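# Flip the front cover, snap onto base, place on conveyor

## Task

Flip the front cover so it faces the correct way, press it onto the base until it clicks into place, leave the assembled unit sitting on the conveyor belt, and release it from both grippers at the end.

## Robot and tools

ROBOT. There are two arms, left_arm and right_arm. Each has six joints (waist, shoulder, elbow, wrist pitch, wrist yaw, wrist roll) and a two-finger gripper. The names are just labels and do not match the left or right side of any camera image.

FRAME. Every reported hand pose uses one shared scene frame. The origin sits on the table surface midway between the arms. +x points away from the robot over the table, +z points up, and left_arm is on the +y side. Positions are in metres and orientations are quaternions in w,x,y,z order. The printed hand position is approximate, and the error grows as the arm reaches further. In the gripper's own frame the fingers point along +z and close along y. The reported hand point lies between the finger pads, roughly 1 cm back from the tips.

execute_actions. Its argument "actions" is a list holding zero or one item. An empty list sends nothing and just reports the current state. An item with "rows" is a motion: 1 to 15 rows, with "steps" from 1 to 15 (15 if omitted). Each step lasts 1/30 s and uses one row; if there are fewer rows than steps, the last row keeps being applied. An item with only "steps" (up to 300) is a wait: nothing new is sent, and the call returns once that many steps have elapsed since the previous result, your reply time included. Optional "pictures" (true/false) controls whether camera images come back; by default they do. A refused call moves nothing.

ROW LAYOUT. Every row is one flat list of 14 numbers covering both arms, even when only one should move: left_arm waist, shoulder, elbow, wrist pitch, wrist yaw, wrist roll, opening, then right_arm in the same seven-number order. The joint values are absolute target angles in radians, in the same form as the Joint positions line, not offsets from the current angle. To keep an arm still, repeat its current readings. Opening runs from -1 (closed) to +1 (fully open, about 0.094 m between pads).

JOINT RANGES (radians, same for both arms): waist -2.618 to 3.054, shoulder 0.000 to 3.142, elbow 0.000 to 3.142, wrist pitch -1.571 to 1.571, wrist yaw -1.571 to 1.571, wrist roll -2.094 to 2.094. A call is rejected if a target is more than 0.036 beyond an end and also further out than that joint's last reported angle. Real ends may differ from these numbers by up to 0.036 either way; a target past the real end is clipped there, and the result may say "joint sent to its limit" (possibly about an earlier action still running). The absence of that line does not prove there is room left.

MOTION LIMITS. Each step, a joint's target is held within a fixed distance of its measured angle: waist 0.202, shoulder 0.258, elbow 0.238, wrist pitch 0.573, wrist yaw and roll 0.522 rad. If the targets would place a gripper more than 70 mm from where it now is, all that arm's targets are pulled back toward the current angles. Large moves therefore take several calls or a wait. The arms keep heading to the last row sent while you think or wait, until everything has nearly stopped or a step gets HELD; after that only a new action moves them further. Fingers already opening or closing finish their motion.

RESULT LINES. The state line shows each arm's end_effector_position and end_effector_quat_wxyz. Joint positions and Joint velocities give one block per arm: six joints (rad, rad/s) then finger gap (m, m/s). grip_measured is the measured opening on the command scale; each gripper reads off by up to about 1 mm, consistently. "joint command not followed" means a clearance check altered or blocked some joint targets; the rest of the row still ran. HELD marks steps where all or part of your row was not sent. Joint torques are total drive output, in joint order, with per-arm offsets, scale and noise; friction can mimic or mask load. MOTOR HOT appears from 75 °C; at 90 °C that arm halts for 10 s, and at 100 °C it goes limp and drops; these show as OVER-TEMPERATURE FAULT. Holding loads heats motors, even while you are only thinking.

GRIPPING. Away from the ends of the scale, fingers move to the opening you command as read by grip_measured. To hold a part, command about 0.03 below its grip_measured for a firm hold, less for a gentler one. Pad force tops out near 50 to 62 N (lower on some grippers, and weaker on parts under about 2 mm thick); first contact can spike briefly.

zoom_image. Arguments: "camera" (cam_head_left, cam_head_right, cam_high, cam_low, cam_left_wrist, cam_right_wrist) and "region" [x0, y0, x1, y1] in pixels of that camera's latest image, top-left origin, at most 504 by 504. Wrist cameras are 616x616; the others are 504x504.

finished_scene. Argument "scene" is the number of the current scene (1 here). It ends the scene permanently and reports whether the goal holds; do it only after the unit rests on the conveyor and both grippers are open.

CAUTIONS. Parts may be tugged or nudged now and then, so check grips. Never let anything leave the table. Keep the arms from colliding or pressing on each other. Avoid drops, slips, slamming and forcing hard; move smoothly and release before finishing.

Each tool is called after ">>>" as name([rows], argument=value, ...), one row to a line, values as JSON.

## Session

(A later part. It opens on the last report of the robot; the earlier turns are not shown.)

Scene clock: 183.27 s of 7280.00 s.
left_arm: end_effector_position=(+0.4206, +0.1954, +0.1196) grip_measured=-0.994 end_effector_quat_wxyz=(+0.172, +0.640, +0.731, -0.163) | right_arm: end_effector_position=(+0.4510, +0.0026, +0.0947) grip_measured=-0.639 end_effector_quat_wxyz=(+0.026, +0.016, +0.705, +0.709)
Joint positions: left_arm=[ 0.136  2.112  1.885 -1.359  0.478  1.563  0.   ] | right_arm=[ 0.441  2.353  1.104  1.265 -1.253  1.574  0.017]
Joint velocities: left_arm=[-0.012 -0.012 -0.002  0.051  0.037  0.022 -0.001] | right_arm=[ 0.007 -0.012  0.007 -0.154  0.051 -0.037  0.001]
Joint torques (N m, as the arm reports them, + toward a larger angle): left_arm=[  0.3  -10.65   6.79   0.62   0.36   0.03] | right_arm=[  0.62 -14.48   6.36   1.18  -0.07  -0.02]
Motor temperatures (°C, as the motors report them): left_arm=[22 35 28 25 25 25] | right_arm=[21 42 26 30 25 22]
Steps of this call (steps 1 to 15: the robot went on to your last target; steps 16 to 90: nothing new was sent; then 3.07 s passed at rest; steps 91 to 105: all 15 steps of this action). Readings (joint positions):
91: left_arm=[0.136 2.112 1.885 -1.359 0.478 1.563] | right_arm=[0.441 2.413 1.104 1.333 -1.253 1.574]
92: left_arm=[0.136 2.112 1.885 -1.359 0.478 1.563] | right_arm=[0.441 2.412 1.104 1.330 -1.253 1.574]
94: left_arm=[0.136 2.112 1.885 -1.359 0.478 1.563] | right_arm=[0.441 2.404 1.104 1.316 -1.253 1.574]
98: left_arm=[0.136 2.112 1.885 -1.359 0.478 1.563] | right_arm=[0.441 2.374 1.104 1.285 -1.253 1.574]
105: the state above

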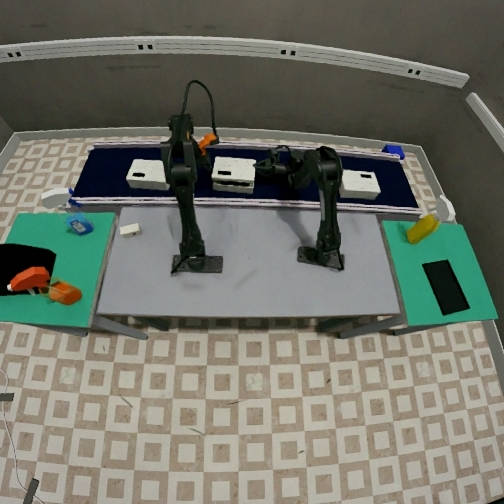

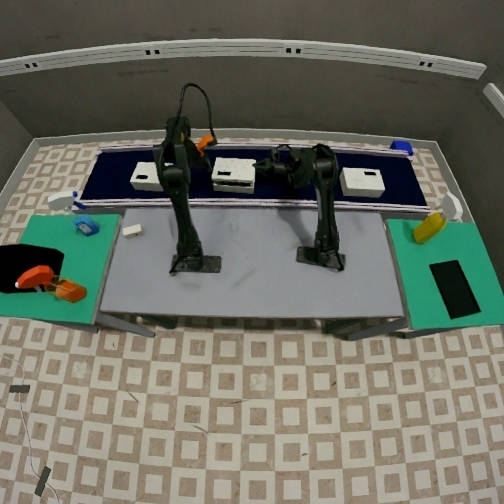

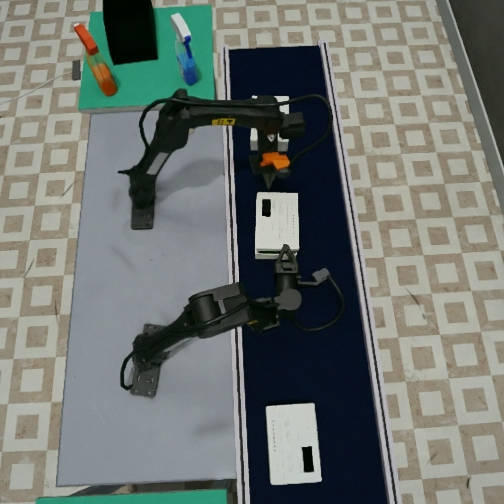

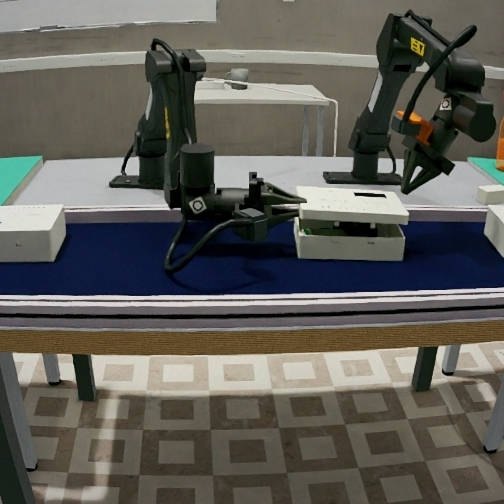

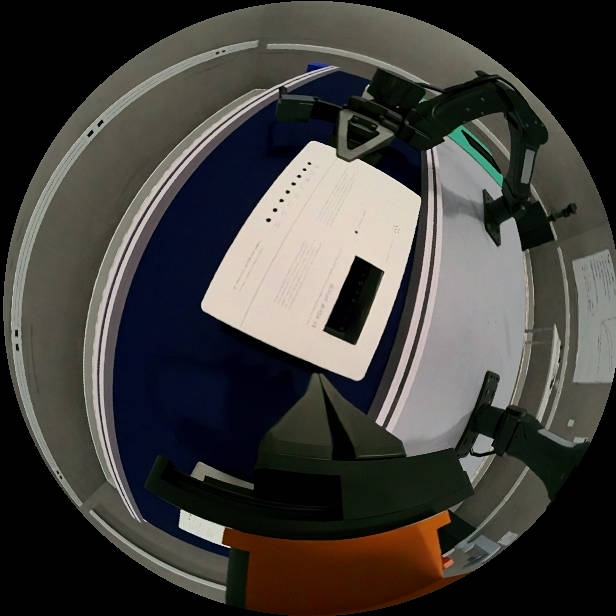

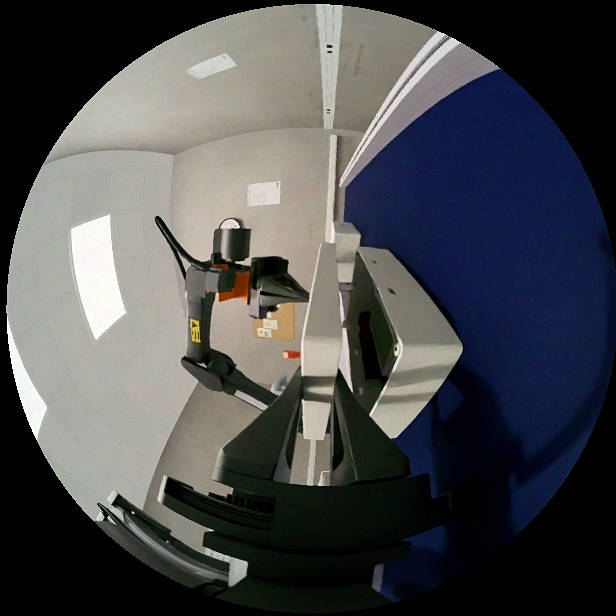

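>>> execute_actions([
  {"rows":[[0.2,2.1,1.9,-1.35,0.4,1.57,-1,0.448,2.31,1.11,1.24,-1.26,1.57,-0.68],[0.2,2.1,1.9,-1.35,0.4,1.57,-1,0.448,2.29,1.11,1.22,-1.26,1.57,-0.68],[0.2,2.1,1.9,-1.35,0.3,1.57,-1,0.448,2.27,1.11,1.2,-1.26,1.57,-0.68],[0.2,2.1,1.9,-1.35,0.3,1.57,-1,0.448,2.25,1.11,1.18,-1.26,1.57,-0.68],[0.2,2.1,1.9,-1.35,0.3,1.57,-1,0.44,2.23,1.11,1.16,-1.26,1.57,-0.68],[0.2,2.1,1.9,-1.35,0.3,1.57,-1,0.43,2.21,1.11,1.14,-1.26,1.57,-0.68],[0.2,2.1,1.9,-1.35,0.3,1.57,-1,0.41,2.19,1.11,1.12,-1.26,1.57,-0.68],[0.2,2.1,1.9,-1.35,0.3,1.57,-1,0.39,2.17,1.11,1.1,-1.26,1.57,-0.68],[0.2,2.1,1.9,-1.35,0.3,1.57,-1,0.36,2.15,1.11,1.08,-1.26,1.57,-0.68],[0.2,2.1,1.9,-1.35,0.3,1.57,-1,0.33,2.13,1.11,1.06,-1.26,1.57,-0.68],[0.2,2.1,1.9,-1.35,0.3,1.57,-1,0.30,2.11,1.11,1.04,-1.26,1.57,-0.68],[0.2,2.1,1.9,-1.35,0.3,1.57,-1,0.27,2.09,1.11,1.02,-1.26,1.57,-0.68],[0.2,2.1,1.9,-1.35,0.3,1.57,-1,0.24,2.07,1.11,1.0,-1.26,1.57,-0.68],[0.2,2.1,1.9,-1.35,0.3,1.57,-1,0.21,2.05,1.11,0.98,-1.26,1.57,-0.68],[0.2,2.1,1.9,-1.35,0.3,1.57,-1,0.18,2.03,1.11,0.96,-1.26,1.57,-0.68]]},
], pictures=false)

>>> execute_actions([
  {"rows":[[0.2,2.1,1.9,-1.35,0.2,1.5,-0.8,0.15,2.03,1.11,0.96,-1.28,1.57,-0.68],[0.2,2.1,1.9,-1.35,0.2,1.5,-0.8,0.12,2.03,1.11,0.96,-1.3,1.57,-0.68],[0.2,2.09,1.9,-1.35,0.1,1.4,-0.6,0.09,2.03,1.11,0.96,-1.32,1.57,-0.68],[0.18,2.08,1.9,-1.35,0.1,1.4,-0.6,0.06,2.03,1.11,0.96,-1.34,1.57,-0.68],[0.15,2.07,1.89,-1.35,0,1.3,-0.5,0.03,2.03,1.11,0.96,-1.36,1.57,-0.68],[0.12,2.06,1.88,-1.35,0,1.3,-0.5,0,2.03,1.11,0.96,-1.38,1.57,-0.68],[0.08,2.05,1.87,-1.35,0,1.3,-0.5,-0.03,2.03,1.11,0.96,-1.4,1.57,-0.68],[0.04,2.05,1.86,-1.35,0,1.3,-0.5,-0.06,2.03,1.11,0.96,-1.42,1.57,-0.68],[0,2.05,1.85,-1.35,0,1.3,-0.5,-0.09,2.03,1.11,0.96,-1.44,1.57,-0.68],[-0.04,2.05,1.85,-1.35,0,1.3,-0.5,-0.12,2.03,1.11,0.96,-1.46,1.57,-0.68],[-0.08,2.05,1.85,-1.35,0,1.3,-0.5,-0.15,2.03,1.11,0.96,-1.48,1.57,-0.68],[-0.12,2.05,1.85,-1.35,0,1.3,-0.5,-0.18,2.03,1.11,0.96,-1.5,1.57,-0.68],[-0.16,2.05,1.85,-1.35,0,1.3,-0.5,-0.21,2.03,1.11,0.96,-1.5,1.57,-0.68],[-0.2,2.05,1.85,-1.35,0,1.3,-0.5,-0.24,2.03,1.11,0.96,-1.5,1.57,-0.68],[-0.24,2.05,1.85,-1.35,0,1.3,-0.5,-0.27,2.03,1.11,0.96,-1.5,1.57,-0.68]]},
], pictures=false)

>>> execute_actions([
  {"rows":[[-0.28,2.05,1.84,-1.34,0,1.3,-0.5,-0.29,2.03,1.11,0.96,-1.5,1.57,-0.68],[-0.3,2.05,1.82,-1.32,0,1.3,-0.5,-0.31,2.03,1.11,0.96,-1.5,1.57,-0.68],[-0.32,2.05,1.8,-1.3,0,1.3,-0.5,-0.33,2.03,1.11,0.96,-1.5,1.57,-0.68],[-0.33,2.05,1.78,-1.28,0,1.3,-0.5,-0.35,2.03,1.11,0.96,-1.5,1.57,-0.68]]},
], pictures=false)

>>> execute_actions([
  {"steps":20},
])

Scene clock: 217.47 s of 7280.00 s.
left_arm: end_effector_position=(+0.4164, +0.2515, +0.1080) grip_measured=-0.994 end_effector_quat_wxyz=(+0.113, +0.626, +0.765, -0.104) | right_arm: end_effector_position=(+0.4922, -0.0817, +0.1838) grip_measured=-0.639 end_effector_quat_wxyz=(+0.103, +0.069, +0.698, +0.705)
Joint positions: left_arm=[ 0.205  2.112  1.885 -1.359  0.307  1.563  0.   ] | right_arm=[ 0.246  2.088  1.104  1.037 -1.262  1.575  0.017]
Joint velocities: left_arm=[ 0.007 -0.022  0.002 -0.022 -0.066 -0.022 -0.001] | right_arm=[-1.067 -0.535  0.007 -0.637  0.037 -0.007 -0.001]
Joint torques (N m, as the arm reports them, + toward a larger angle): left_arm=[ -0.29 -10.7    6.82   0.59   0.15   0.03] | right_arm=[ -0.16 -13.8    7.62   1.14   0.03  -0.02]
Motor temperatures (°C, as the motors report them): left_arm=[22 36 29 25 25 25] | right_arm=[21 46 26 31 25 22]
Steps of this call (steps 1 to 30: the robot went on to your last target; steps 31 to 90: nothing new was sent; then 30.70 s passed at rest; steps 91 to 105: all 15 steps of this action). Readings (joint positions):
91: left_arm=[0.140 2.112 1.885 -1.359 0.470 1.563] | right_arm=[0.441 2.351 1.104 1.250 -1.253 1.574]
92: left_arm=[0.147 2.112 1.885 -1.359 0.458 1.563] | right_arm=[0.441 2.346 1.104 1.240 -1.253 1.574]
94: left_arm=[0.170 2.112 1.885 -1.359 0.407 1.563] | right_arm=[0.441 2.325 1.104 1.210 -1.253 1.575]
98: left_arm=[0.205 2.112 1.885 -1.359 0.338 1.563] | right_arm=[0.434 2.241 1.104 1.148 -1.255 1.575]
105: the state above

Scene clock: 217.97 s of 7280.00 s.
left_arm: end_effector_position=(+0.4033, +0.1513, +0.1118) grip_measured=-0.502 end_effector_quat_wxyz=(+0.011, +0.685, +0.729, -0.003) | right_arm: end_effector_position=(+0.5045, -0.2803, +0.1923) grip_measured=-0.639 end_effector_quat_wxyz=(+0.185, +0.175, +0.684, +0.683)
Joint positions: left_arm=[-0.17   2.066  1.863 -1.351  0.017  1.322  0.023] | right_arm=[-0.212  2.046  1.104  0.96  -1.45   1.575  0.017]
Joint velocities: left_arm=[-1.297  0.012 -0.037 -0.037 -0.022 -0.095 -0.   ] | right_arm=[-0.838  0.007 -0.007 -0.037 -0.271  0.066 -0.   ]
Joint torques (N m, as the arm reports them, + toward a larger angle): left_arm=[  0.64 -10.64   4.85   0.66  -0.04  -0.08] | right_arm=[ -0.6  -12.54   7.72   0.98  -0.07  -0.02]
Motor temperatures (°C, as the motors report them): left_arm=[22 37 29 25 25 25] | right_arm=[21 46 26 31 25 22]
Steps of this call (steps 1 to 15: all 15 steps of this action). Readings (joint positions):
1: left_arm=[0.205 2.112 1.885 -1.359 0.292 1.555] | right_arm=[0.209 2.072 1.104 1.021 -1.262 1.575]
2: left_arm=[0.205 2.112 1.885 -1.359 0.274 1.545] | right_arm=[0.173 2.059 1.104 1.012 -1.265 1.575]
4: left_arm=[0.204 2.112 1.885 -1.359 0.215 1.498] | right_arm=[0.108 2.047 1.104 1.001 -1.280 1.575]
8: left_arm=[0.147 2.089 1.879 -1.356 0.078 1.386] | right_arm=[-0.006 2.046 1.104 0.973 -1.336 1.575]
15: the state above

Scene clock: 218.47 s of 7280.00 s.
left_arm: end_effector_position=(+0.3800, +0.0922, +0.0931) grip_measured=-0.502 end_effector_quat_wxyz=(-0.003, +0.737, +0.676, -0.004) | right_arm: end_effector_position=(+0.4945, -0.3433, +0.1921) grip_measured=-0.639 end_effector_quat_wxyz=(+0.222, +0.212, +0.674, +0.672)
Joint positions: left_arm=[-0.334  2.063  1.784 -1.3    0.004  1.307  0.023] | right_arm=[-0.357  2.046  1.104  0.96  -1.487  1.575  0.017]
Joint velocities: left_arm=[ 0.007 -0.017 -0.002 -0.022  0.037 -0.051  0.001] | right_arm=[-0.032  0.002 -0.007 -0.022 -0.066 -0.022 -0.   ]
Joint torques (N m, as the arm reports them, + toward a larger angle): left_arm=[  0.3  -10.42   5.28   0.69  -0.03  -0.16] | right_arm=[  0.59 -12.6    7.69   0.95  -0.08  -0.02]
Motor temperatures (°C, as the motors report them): left_arm=[22 37 28 25 25 25] | right_arm=[21 46 26 31 25 22]
Steps of this call (steps 1 to 15: all 15 steps of this action). Readings (joint positions):
1: left_arm=[-0.215 2.066 1.860 -1.349 0.015 1.319] | right_arm=[-0.241 2.046 1.104 0.960 -1.457 1.575]
2: left_arm=[-0.256 2.066 1.854 -1.344 0.015 1.317] | right_arm=[-0.269 2.046 1.104 0.960 -1.463 1.575]
4: left_arm=[-0.321 2.064 1.827 -1.325 0.015 1.313] | right_arm=[-0.318 2.046 1.104 0.960 -1.470 1.575]
8: left_arm=[-0.358 2.063 1.785 -1.312 0.015 1.310] | right_arm=[-0.362 2.046 1.104 0.960 -1.475 1.575]
15: the state above

Scene clock: 219.13 s of 7280.00 s.
left_arm: end_effector_position=(+0.3808, +0.0920, +0.0930) grip_measured=-0.502 end_effector_quat_wxyz=(-0.001, +0.737, +0.676, -0.003) | right_arm: end_effector_position=(+0.4941, -0.3430, +0.1921) grip_measured=-0.639 end_effector_quat_wxyz=(+0.221, +0.211, +0.674, +0.672)
Joint positions: left_arm=[-0.334  2.063  1.784 -1.296  0.004  1.306  0.023] | right_arm=[-0.357  2.046  1.104  0.96  -1.49   1.575  0.017]
Joint velocities: left_arm=[-0.012  0.002  0.002 -0.066 -0.051  0.066  0.   ] | right_arm=[-0.017 -0.007  0.007  0.037  0.007  0.007 -0.   ]
Joint torques (N m, as the arm reports them, + toward a larger angle): left_arm=[  0.34 -10.36   5.31   0.72  -0.06  -0.12] | right_arm=[  0.6  -12.61   7.7    0.95  -0.09  -0.03]
Motor temperatures (°C, as the motors report them): left_arm=[22 37 28 25 25 25] | right_arm=[21 46 26 31 25 22]
Steps of this call (steps 1 to 15: the robot went on to your last target; steps 16 to 20: nothing new was sent). Readings (joint positions):
1: left_arm=[-0.334 2.063 1.784 -1.299 0.004 1.307] | right_arm=[-0.357 2.046 1.104 0.960 -1.488 1.575]
2: left_arm=[-0.334 2.063 1.784 -1.298 0.004 1.307] | right_arm=[-0.357 2.046 1.104 0.960 -1.488 1.575]
4: left_arm=[-0.334 2.063 1.784 -1.298 0.004 1.306] | right_arm=[-0.357 2.046 1.104 0.960 -1.489 1.575]
8: left_arm=[-0.334 2.063 1.784 -1.297 0.004 1.306] | right_arm=[-0.357 2.046 1.104 0.960 -1.489 1.575]
20: the state above
All arms were judged still, so your last target was given up. Only a new action makes them travel on or press farther. Fingers that are still opening or closing keep moving.

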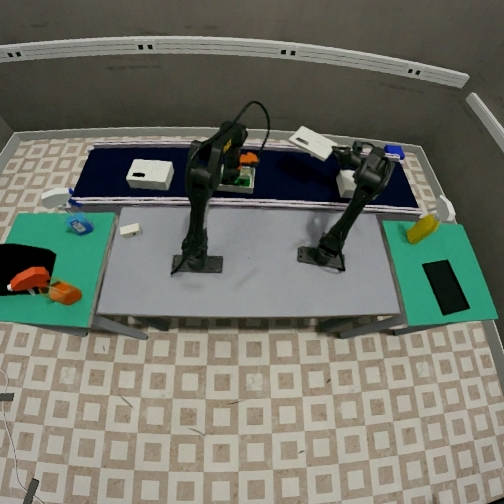

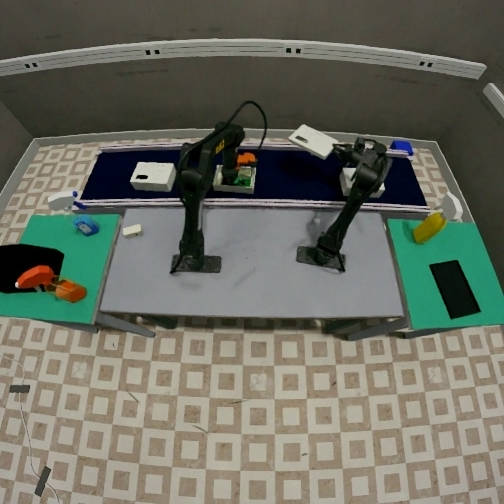

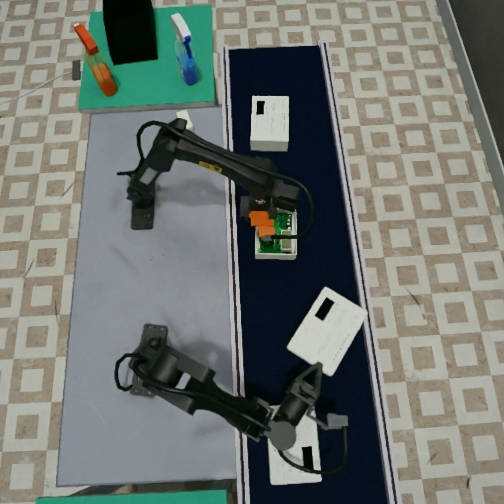

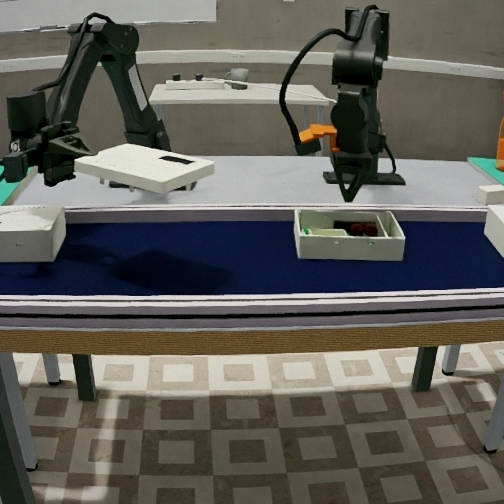

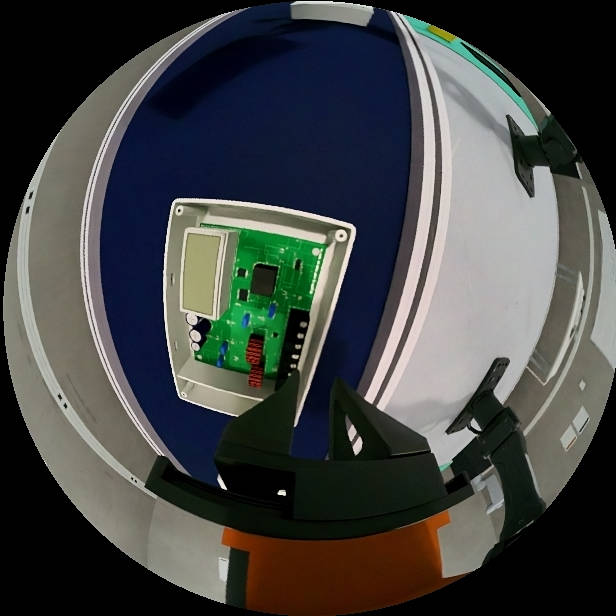

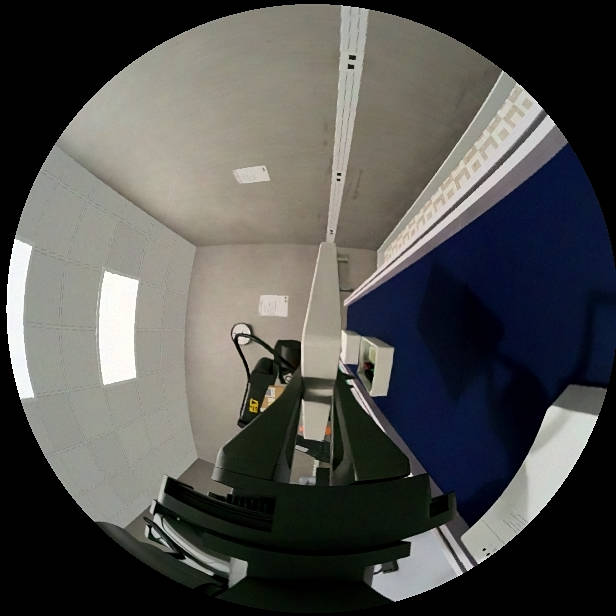

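>>> execute_actions([
  {"rows":[[-0.35,2.07,1.82,-1.3,0,1.27,-0.5,-0.35,2.03,1.11,0.96,-1.5,1.57,-0.68],[-0.37,2.09,1.84,-1.3,0,1.25,-0.5,-0.35,2.03,1.11,0.96,-1.5,1.57,-0.68],[-0.39,2.11,1.86,-1.3,0,1.23,-0.5,-0.35,2.03,1.11,0.96,-1.5,1.57,-0.68],[-0.41,2.125,1.88,-1.31,0,1.21,-0.5,-0.35,2.03,1.11,0.96,-1.5,1.57,-0.68],[-0.425,2.138,1.895,-1.32,0,1.205,-0.5,-0.35,2.03,1.11,0.96,-1.5,1.57,-0.68]]},
], pictures=false)

>>> execute_actions([
  {"steps":15},
])

Scene clock: 231.00 s of 7280.00 s.
left_arm: end_effector_position=(+0.3837, +0.0488, +0.0860) grip_measured=-0.502 end_effector_quat_wxyz=(+0.001, +0.740, +0.673, +0.002) | right_arm: end_effector_position=(+0.4940, -0.3429, +0.1921) grip_measured=-0.639 end_effector_quat_wxyz=(+0.221, +0.211, +0.674, +0.672)
Joint positions: left_arm=[-0.433  2.139  1.872 -1.301 -0.003  1.216  0.023] | right_arm=[-0.357  2.046  1.104  0.96  -1.49   1.575  0.017]
Joint velocities: left_arm=[ 0.007  0.017 -0.007 -0.066 -0.007 -0.007 -0.   ] | right_arm=[-0.007 -0.002  0.012  0.022  0.037  0.037 -0.002]
Joint torques (N m, as the arm reports them, + toward a larger angle): left_arm=[  0.43 -10.     7.28   0.34  -0.01  -0.13] | right_arm=[  0.59 -12.6    7.7    0.95  -0.09  -0.03]
Motor temperatures (°C, as the motors report them): left_arm=[22 37 28 25 25 25] | right_arm=[21 45 26 30 25 22]
Steps of this call (steps 1 to 90: nothing new was sent; then 8.37 s passed at rest; steps 91 to 105: all 15 steps of this action). Readings (joint positions):
91: left_arm=[-0.334 2.064 1.786 -1.297 0.004 1.301] | right_arm=[-0.357 2.046 1.104 0.960 -1.490 1.575]
92: left_arm=[-0.337 2.068 1.794 -1.299 0.003 1.293] | right_arm=[-0.357 2.046 1.104 0.960 -1.490 1.575]
94: left_arm=[-0.353 2.088 1.828 -1.301 -0.001 1.270] | right_arm=[-0.357 2.046 1.104 0.960 -1.490 1.575]
98: left_arm=[-0.414 2.130 1.872 -1.301 -0.003 1.235] | right_arm=[-0.357 2.046 1.104 0.960 -1.490 1.575]
105: the state above

Scene clock: 231.50 s of 7280.00 s.
left_arm: end_effector_position=(+0.3837, +0.0488, +0.0860) grip_measured=-0.502 end_effector_quat_wxyz=(+0.001, +0.738, +0.675, +0.002) | right_arm: end_effector_position=(+0.4940, -0.3429, +0.1921) grip_measured=-0.639 end_effector_quat_wxyz=(+0.221, +0.211, +0.674, +0.672)
Joint positions: left_arm=[-0.433  2.139  1.872 -1.301 -0.003  1.211  0.023] | right_arm=[-0.357  2.046  1.104  0.96  -1.49   1.575  0.017]
Joint velocities: left_arm=[-0.012  0.002  0.007 -0.022  0.007 -0.037 -0.   ] | right_arm=[-0.002 -0.002 -0.002 -0.037 -0.022  0.007 -0.001]
Joint torques (N m, as the arm reports them, + toward a larger angle): left_arm=[ 0.66 -9.93  7.39  0.35 -0.01 -0.1 ] | right_arm=[  0.59 -12.6    7.7    0.94  -0.09  -0.02]
Motor temperatures (°C, as the motors report them): left_arm=[22 37 28 25 25 25] | right_arm=[21 45 26 30 25 22]
Steps of this call (steps 1 to 15: the robot went on to your last target). Readings (joint positions):
1: left_arm=[-0.433 2.139 1.872 -1.301 -0.003 1.215] | right_arm=[-0.357 2.046 1.104 0.960 -1.490 1.575]
2: left_arm=[-0.433 2.139 1.872 -1.301 -0.003 1.214] | right_arm=[-0.357 2.046 1.104 0.960 -1.490 1.575]
4: left_arm=[-0.433 2.139 1.872 -1.301 -0.003 1.213] | right_arm=[-0.357 2.046 1.104 0.960 -1.490 1.575]
8: left_arm=[-0.433 2.139 1.872 -1.301 -0.003 1.212] | right_arm=[-0.357 2.046 1.104 0.960 -1.490 1.575]
15: the state above
All arms were judged still, so your last target was given up. Only a new action makes them travel on or press farther. Fingers that are still opening or closing keep moving.

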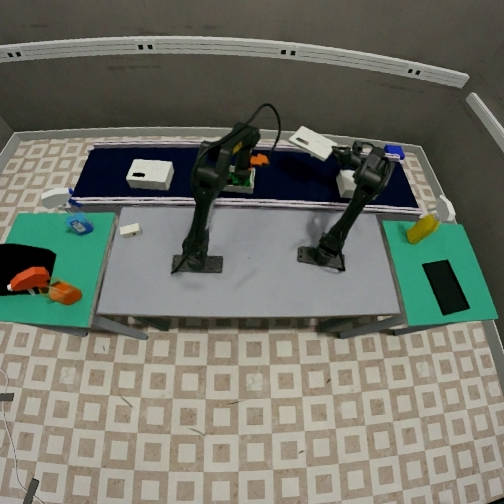

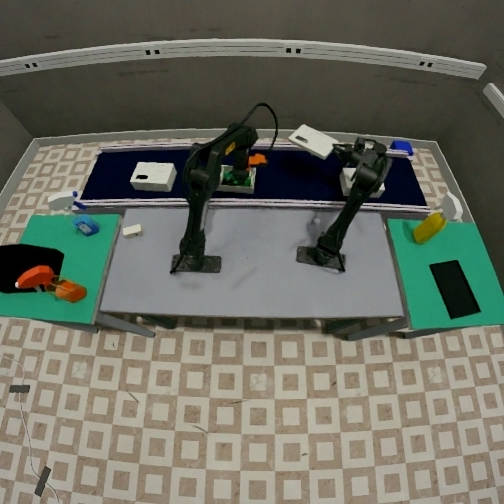

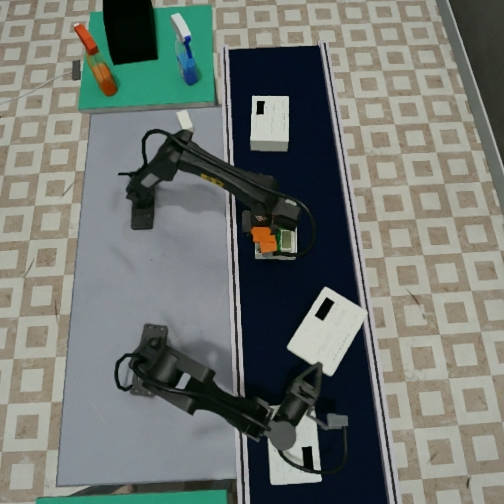

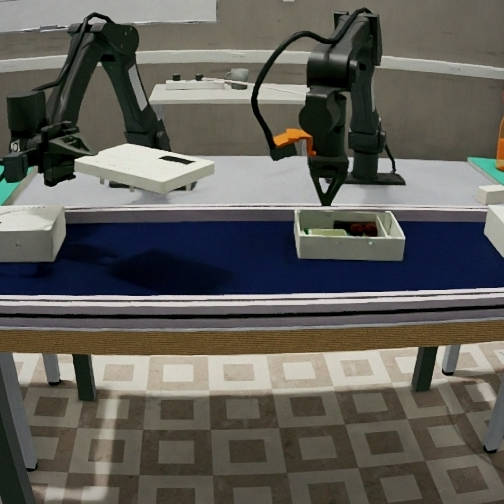

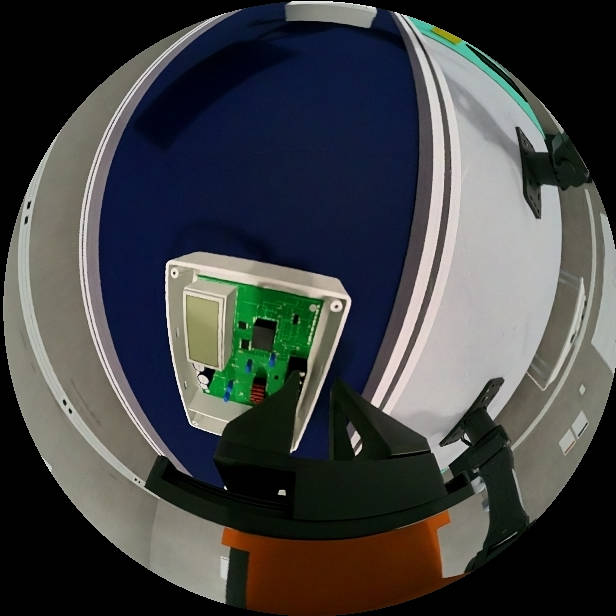

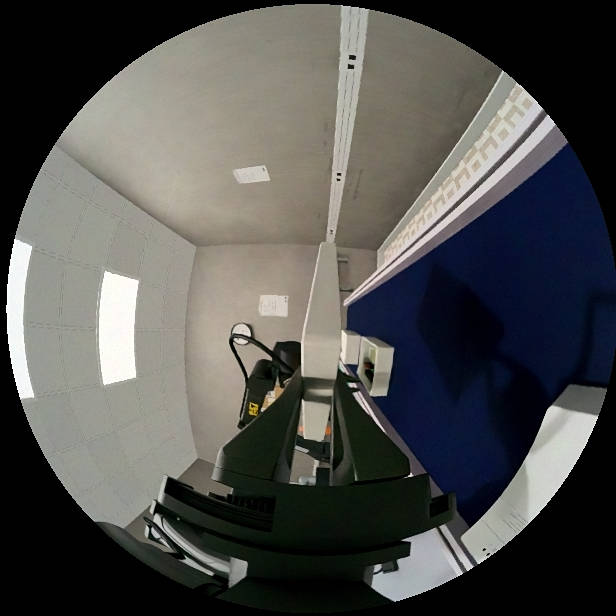

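>>> execute_actions([
  {"rows":[[-0.45,2.14,1.87,-1.285,0,1.17,-0.5,-0.35,2.03,1.11,0.96,-1.5,1.57,-0.68],[-0.463,2.14,1.87,-1.28,0,1.17,-0.5,-0.35,2.03,1.11,0.96,-1.5,1.57,-0.68],[-0.463,2.14,1.86,-1.265,0,1.17,-0.5,-0.35,2.03,1.11,0.96,-1.5,1.57,-0.68],[-0.463,2.142,1.85,-1.25,0,1.17,-0.5,-0.35,2.03,1.11,0.96,-1.5,1.57,-0.68],[-0.463,2.144,1.84,-1.24,0,1.17,-0.5,-0.35,2.03,1.11,0.96,-1.5,1.57,-0.68],[-0.463,2.146,1.83,-1.23,0,1.17,-0.5,-0.35,2.03,1.11,0.96,-1.5,1.57,-0.68],[-0.463,2.148,1.82,-1.22,0,1.17,-0.5,-0.35,2.03,1.11,0.96,-1.5,1.57,-0.68],[-0.463,2.15,1.81,-1.21,0,1.17,-0.5,-0.35,2.03,1.11,0.96,-1.5,1.57,-0.68],[-0.463,2.152,1.8,-1.195,0,1.17,-0.5,-0.35,2.03,1.11,0.96,-1.5,1.57,-0.68],[-0.463,2.154,1.79,-1.185,0,1.17,-0.5,-0.35,2.03,1.11,0.96,-1.5,1.57,-0.68],[-0.463,2.156,1.78,-1.175,0,1.17,-0.5,-0.35,2.03,1.11,0.96,-1.5,1.57,-0.68],[-0.463,2.158,1.77,-1.165,0,1.17,-0.5,-0.35,2.03,1.11,0.96,-1.5,1.57,-0.68],[-0.463,2.158,1.76,-1.158,0,1.17,-0.5,-0.35,2.03,1.11,0.96,-1.5,1.57,-0.68],[-0.463,2.158,1.75,-1.155,0,1.17,-0.5,-0.35,2.03,1.11,0.96,-1.5,1.57,-0.68]]},
], pictures=false)

>>> execute_actions([
  {"steps":20},
])

Scene clock: 247.00 s of 7280.00 s.
left_arm: end_effector_position=(+0.3756, +0.0406, +0.0537) grip_measured=-0.502 end_effector_quat_wxyz=(-0.007, +0.735, +0.678, -0.001) | right_arm: end_effector_position=(+0.4940, -0.3429, +0.1921) grip_measured=-0.639 end_effector_quat_wxyz=(+0.221, +0.211, +0.674, +0.672)
Joint positions: left_arm=[-0.459  2.154  1.767 -1.198 -0.003  1.177  0.023] | right_arm=[-0.357  2.046  1.104  0.96  -1.49   1.575  0.017]
Joint velocities: left_arm=[ 0.002  0.061 -0.217  0.139 -0.022 -0.051 -0.   ] | right_arm=[-0.012  0.002 -0.002  0.066  0.037 -0.037  0.   ]
Joint torques (N m, as the arm reports them, + toward a larger angle): left_arm=[-0.25 -9.95  5.34  0.76 -0.02 -0.16] | right_arm=[  0.59 -12.6    7.7    0.94  -0.09  -0.02]
Motor temperatures (°C, as the motors report them): left_arm=[22 37 29 25 24 25] | right_arm=[21 45 27 30 25 22]
Steps of this call (steps 1 to 90: nothing new was sent; then 12.00 s passed at rest; steps 91 to 105: all 15 steps of this action). Readings (joint positions):
91: left_arm=[-0.433 2.139 1.872 -1.301 -0.003 1.206] | right_arm=[-0.357 2.046 1.104 0.960 -1.490 1.575]
92: left_arm=[-0.435 2.139 1.872 -1.300 -0.003 1.200] | right_arm=[-0.357 2.046 1.104 0.960 -1.490 1.575]
94: left_arm=[-0.443 2.139 1.870 -1.293 -0.003 1.191] | right_arm=[-0.357 2.046 1.104 0.960 -1.490 1.575]
98: left_arm=[-0.457 2.139 1.839 -1.258 -0.003 1.182] | right_arm=[-0.357 2.046 1.104 0.960 -1.490 1.575]
105: the state above

Scene clock: 247.67 s of 7280.00 s.
left_arm: end_effector_position=(+0.3776, +0.0396, +0.0479) grip_measured=-0.502 end_effector_quat_wxyz=(-0.004, +0.735, +0.678, +0.000) | right_arm: end_effector_position=(+0.4940, -0.3429, +0.1921) grip_measured=-0.639 end_effector_quat_wxyz=(+0.221, +0.211, +0.674, +0.672)
Joint positions: left_arm=[-0.459  2.161  1.755 -1.172 -0.003  1.176  0.023] | right_arm=[-0.357  2.046  1.104  0.96  -1.49   1.575  0.017]
Joint velocities: left_arm=[-0.012  0.007 -0.002  0.037 -0.037 -0.081 -0.   ] | right_arm=[ 0.012  0.017 -0.012 -0.022  0.022 -0.037 -0.   ]
Joint torques (N m, as the arm reports them, + toward a larger angle): left_arm=[ -0.24 -10.2    5.17   0.72  -0.01  -0.12] | right_arm=[  0.59 -12.6    7.71   0.94  -0.09  -0.02]
Motor temperatures (°C, as the motors report them): left_arm=[22 37 29 25 24 25] | right_arm=[21 45 27 30 25 22]
Steps of this call (steps 1 to 20: the robot went on to your last target). Readings (joint positions):
1: left_arm=[-0.459 2.157 1.761 -1.194 -0.003 1.177] | right_arm=[-0.357 2.046 1.104 0.960 -1.490 1.575]
2: left_arm=[-0.459 2.159 1.757 -1.191 -0.003 1.177] | right_arm=[-0.357 2.046 1.104 0.960 -1.490 1.575]
4: left_arm=[-0.459 2.161 1.755 -1.186 -0.003 1.177] | right_arm=[-0.357 2.046 1.104 0.960 -1.490 1.575]
8: left_arm=[-0.459 2.161 1.755 -1.177 -0.003 1.176] | right_arm=[-0.357 2.046 1.104 0.960 -1.490 1.575]
20: the state above

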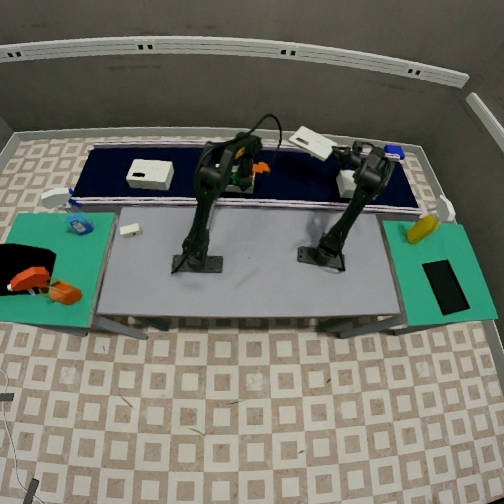

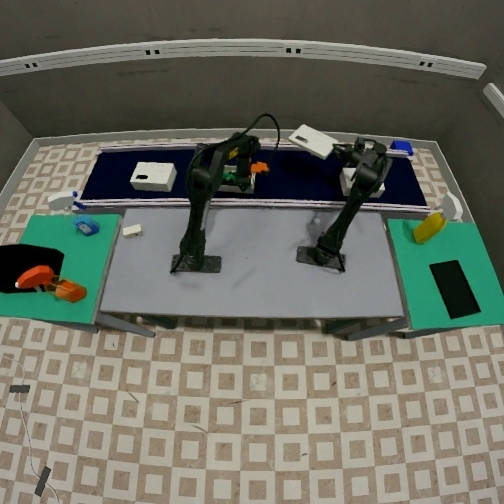

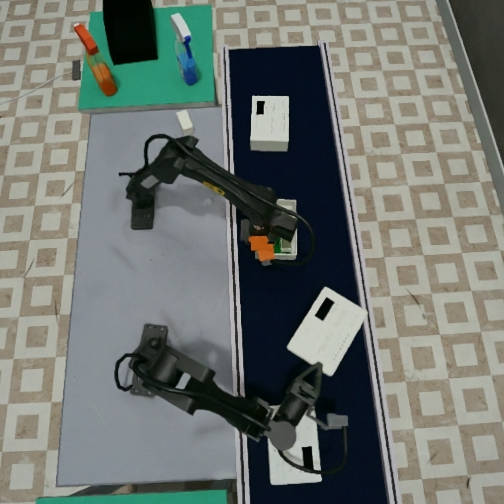

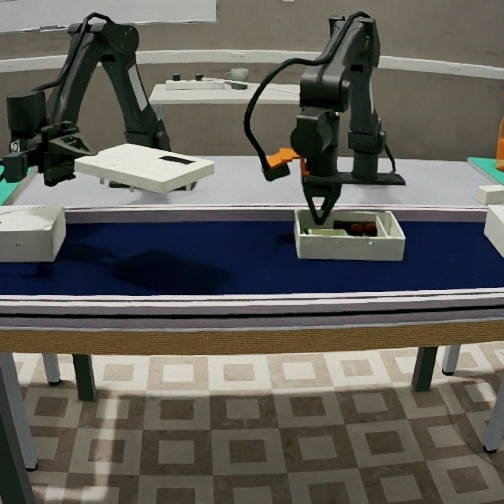

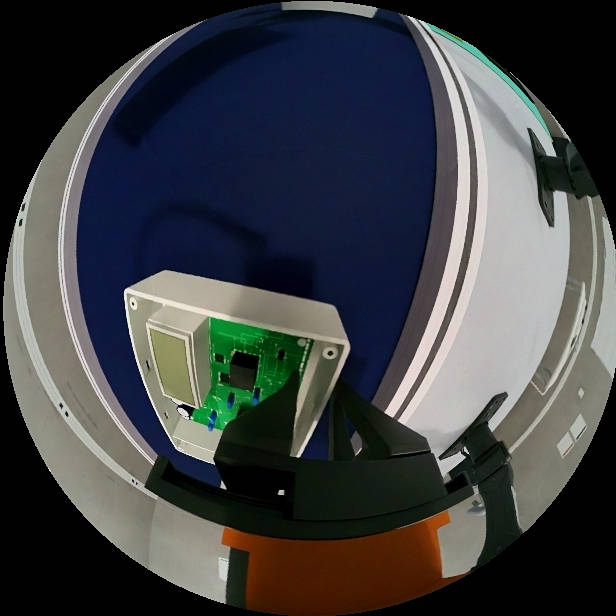

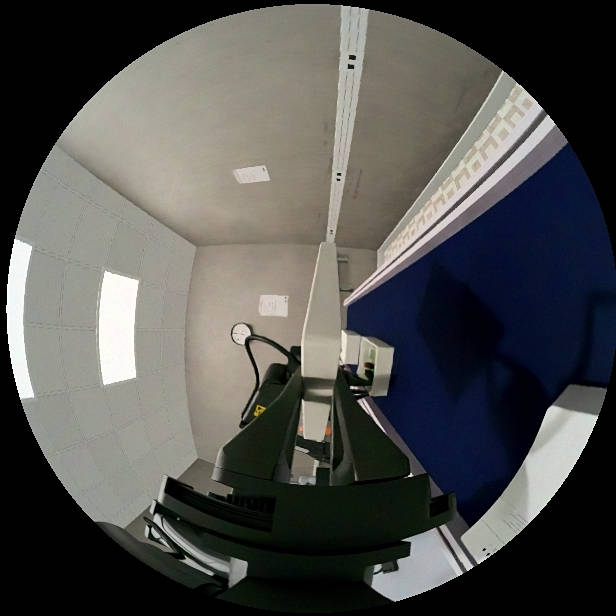

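>>> execute_actions([
  {"rows":[[-0.463,2.158,1.75,-1.165,0,1.17,-0.6,-0.35,2.03,1.11,0.96,-1.5,1.57,-0.68],[-0.463,2.158,1.75,-1.165,0,1.17,-0.7,-0.35,2.03,1.11,0.96,-1.5,1.57,-0.68],[-0.463,2.158,1.75,-1.165,0,1.17,-0.76,-0.35,2.03,1.11,0.96,-1.5,1.57,-0.68],[-0.463,2.158,1.75,-1.165,0,1.17,-0.82,-0.35,2.03,1.11,0.96,-1.5,1.57,-0.68],[-0.463,2.158,1.75,-1.165,0,1.17,-0.87,-0.35,2.03,1.11,0.96,-1.5,1.57,-0.68],[-0.463,2.158,1.75,-1.165,0,1.17,-0.91,-0.35,2.03,1.11,0.96,-1.5,1.57,-0.68],[-0.463,2.158,1.75,-1.165,0,1.17,-0.94,-0.35,2.03,1.11,0.96,-1.5,1.57,-0.68],[-0.463,2.158,1.75,-1.165,0,1.17,-1,-0.35,2.03,1.11,0.96,-1.5,1.57,-0.68]]},
], pictures=false)

>>> execute_actions([
  {"rows":[[-0.463,2.15,1.78,-1.20,0,1.17,-1,-0.35,2.03,1.11,0.96,-1.5,1.57,-0.68],[-0.463,2.15,1.795,-1.215,0,1.17,-1,-0.35,2.03,1.11,0.96,-1.5,1.57,-0.68],[-0.463,2.15,1.81,-1.23,0,1.17,-1,-0.35,2.03,1.11,0.96,-1.5,1.57,-0.68],[-0.463,2.15,1.825,-1.245,0,1.17,-1,-0.35,2.03,1.11,0.96,-1.5,1.57,-0.68],[-0.463,2.15,1.84,-1.26,0,1.17,-1,-0.35,2.03,1.11,0.96,-1.5,1.57,-0.68],[-0.463,2.15,1.855,-1.275,0,1.17,-1,-0.35,2.03,1.11,0.96,-1.5,1.57,-0.68],[-0.463,2.15,1.87,-1.29,0,1.17,-1,-0.35,2.03,1.11,0.96,-1.5,1.57,-0.68],[-0.463,2.15,1.885,-1.305,0,1.17,-1,-0.35,2.03,1.11,0.96,-1.5,1.57,-0.68],[-0.463,2.15,1.9,-1.32,0,1.17,-1,-0.35,2.03,1.11,0.96,-1.5,1.57,-0.68],[-0.463,2.15,1.915,-1.33,0,1.17,-1,-0.35,2.03,1.11,0.96,-1.5,1.57,-0.68],[-0.463,2.15,1.93,-1.34,0,1.17,-1,-0.35,2.03,1.11,0.96,-1.5,1.57,-0.68],[-0.463,2.15,1.945,-1.35,0,1.17,-1,-0.35,2.03,1.11,0.96,-1.5,1.57,-0.68]]},
])

Scene clock: 264.37 s of 7280.00 s.
left_arm: end_effector_position=(+0.3788, +0.0396, +0.0497) grip_measured=-0.961 end_effector_quat_wxyz=(-0.001, +0.733, +0.680, +0.003) | right_arm: end_effector_position=(+0.4940, -0.3429, +0.1921) grip_measured=-0.639 end_effector_quat_wxyz=(+0.221, +0.211, +0.674, +0.672)
Joint positions: left_arm=[-0.459  2.156  1.755 -1.17  -0.006  1.172  0.002] | right_arm=[-0.357  2.046  1.104  0.96  -1.49   1.575  0.017]
Joint velocities: left_arm=[ 0.007 -0.017  0.002  0.081  0.007  0.007 -0.   ] | right_arm=[-0.007 -0.002 -0.007  0.007 -0.022 -0.095 -0.   ]
Joint torques (N m, as the arm reports them, + toward a larger angle): left_arm=[-0.33 -9.72  5.19  0.59  0.02 -0.08] | right_arm=[  0.6  -12.6    7.7    0.94  -0.09  -0.03]
Motor temperatures (°C, as the motors report them): left_arm=[22 37 28 25 24 25] | right_arm=[21 45 27 30 25 22]
Steps of this call (steps 1 to 15: the robot went on to your last target; steps 16 to 90: nothing new was sent; then 13.20 s passed at rest; steps 91 to 105: all 15 steps of this action). Readings (joint positions):
91: left_arm=[-0.459 2.161 1.755 -1.172 -0.003 1.176] | right_arm=[-0.357 2.046 1.104 0.960 -1.490 1.575]
92: left_arm=[-0.459 2.161 1.755 -1.172 -0.003 1.176] | right_arm=[-0.357 2.046 1.104 0.960 -1.490 1.575]
94: left_arm=[-0.459 2.161 1.755 -1.172 -0.002 1.176] | right_arm=[-0.357 2.046 1.104 0.960 -1.490 1.575]
98: left_arm=[-0.459 2.161 1.755 -1.172 -0.003 1.174] | right_arm=[-0.357 2.046 1.104 0.960 -1.490 1.575]
105: the state above

Scene clock: 264.87 s of 7280.00 s.
left_arm: end_effector_position=(+0.3863, +0.0338, +0.0883) grip_measured=-0.963 end_effector_quat_wxyz=(+0.010, +0.733, +0.680, +0.002) | right_arm: end_effector_position=(+0.4940, -0.3429, +0.1921) grip_measured=-0.639 end_effector_quat_wxyz=(+0.221, +0.211, +0.674, +0.672)
Joint positions: left_arm=[-0.459  2.162  1.917 -1.307  0.004  1.171  0.002] | right_arm=[-0.357  2.046  1.104  0.96  -1.49   1.575  0.017]
Joint velocities: left_arm=[-0.002  0.002  0.115 -0.125  0.007 -0.066 -0.001] | right_arm=[ 0.007 -0.002  0.007 -0.022  0.081  0.007  0.   ]
Joint torques (N m, as the arm reports them, + toward a larger angle): left_arm=[ -0.32 -10.91   7.37   0.2   -0.05  -0.07] | right_arm=[  0.6  -12.6    7.69   0.95  -0.09  -0.03]
Motor temperatures (°C, as the motors report them): left_arm=[22 37 28 25 24 25] | right_arm=[21 45 27 30 25 22]
Steps of this call (steps 1 to 15: all 15 steps of this action). Readings (joint positions):
1: left_arm=[-0.459 2.156 1.757 -1.170 -0.006 1.172] | right_arm=[-0.357 2.046 1.104 0.960 -1.490 1.575]
2: left_arm=[-0.459 2.156 1.761 -1.174 -0.006 1.172] | right_arm=[-0.357 2.046 1.104 0.960 -1.490 1.575]
4: left_arm=[-0.459 2.156 1.778 -1.190 -0.005 1.171] | right_arm=[-0.357 2.046 1.104 0.960 -1.490 1.575]
8: left_arm=[-0.459 2.161 1.827 -1.238 0.001 1.171] | right_arm=[-0.357 2.046 1.104 0.960 -1.490 1.575]
15: the state above

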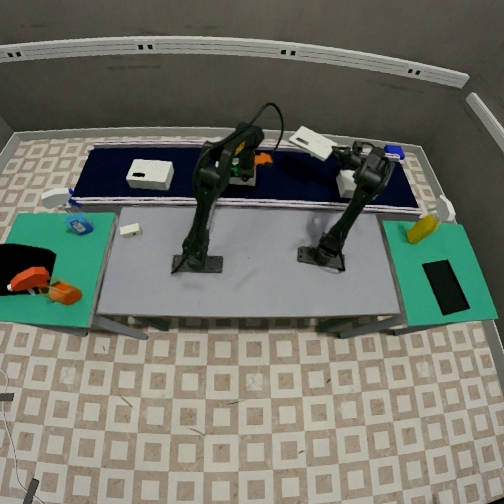

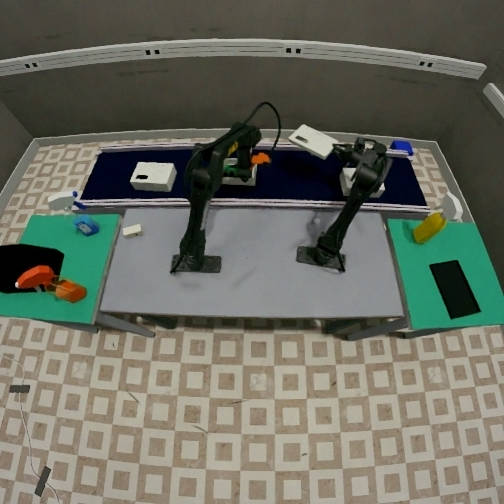

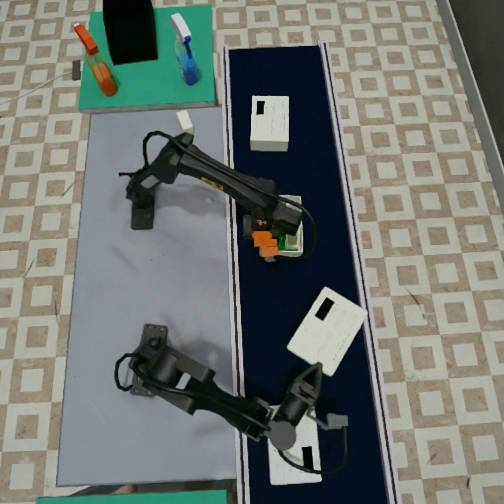

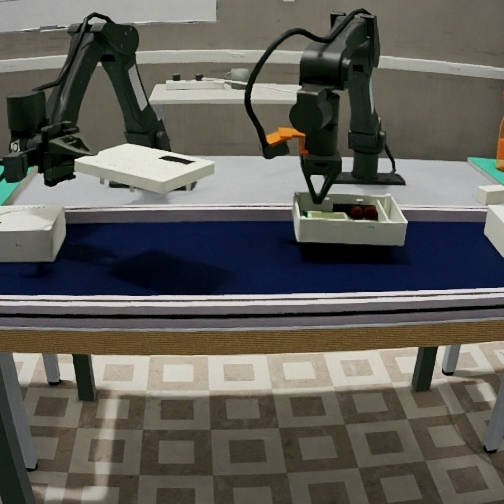

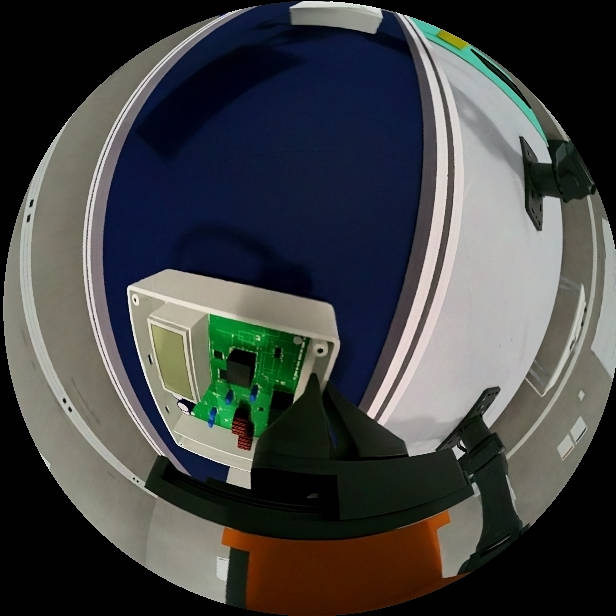

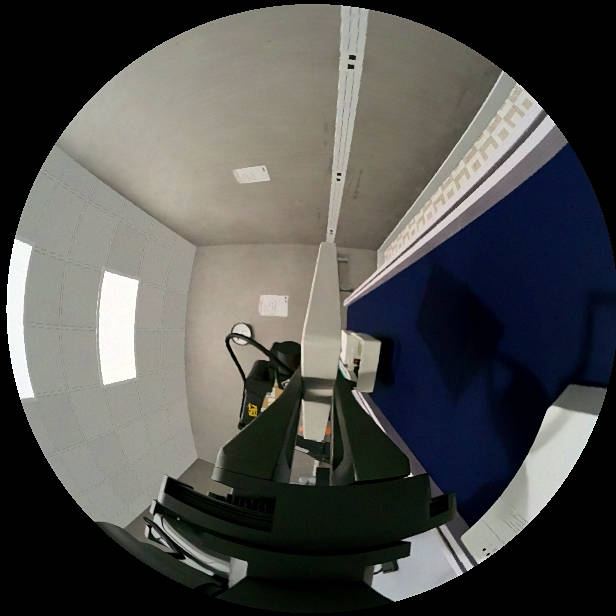

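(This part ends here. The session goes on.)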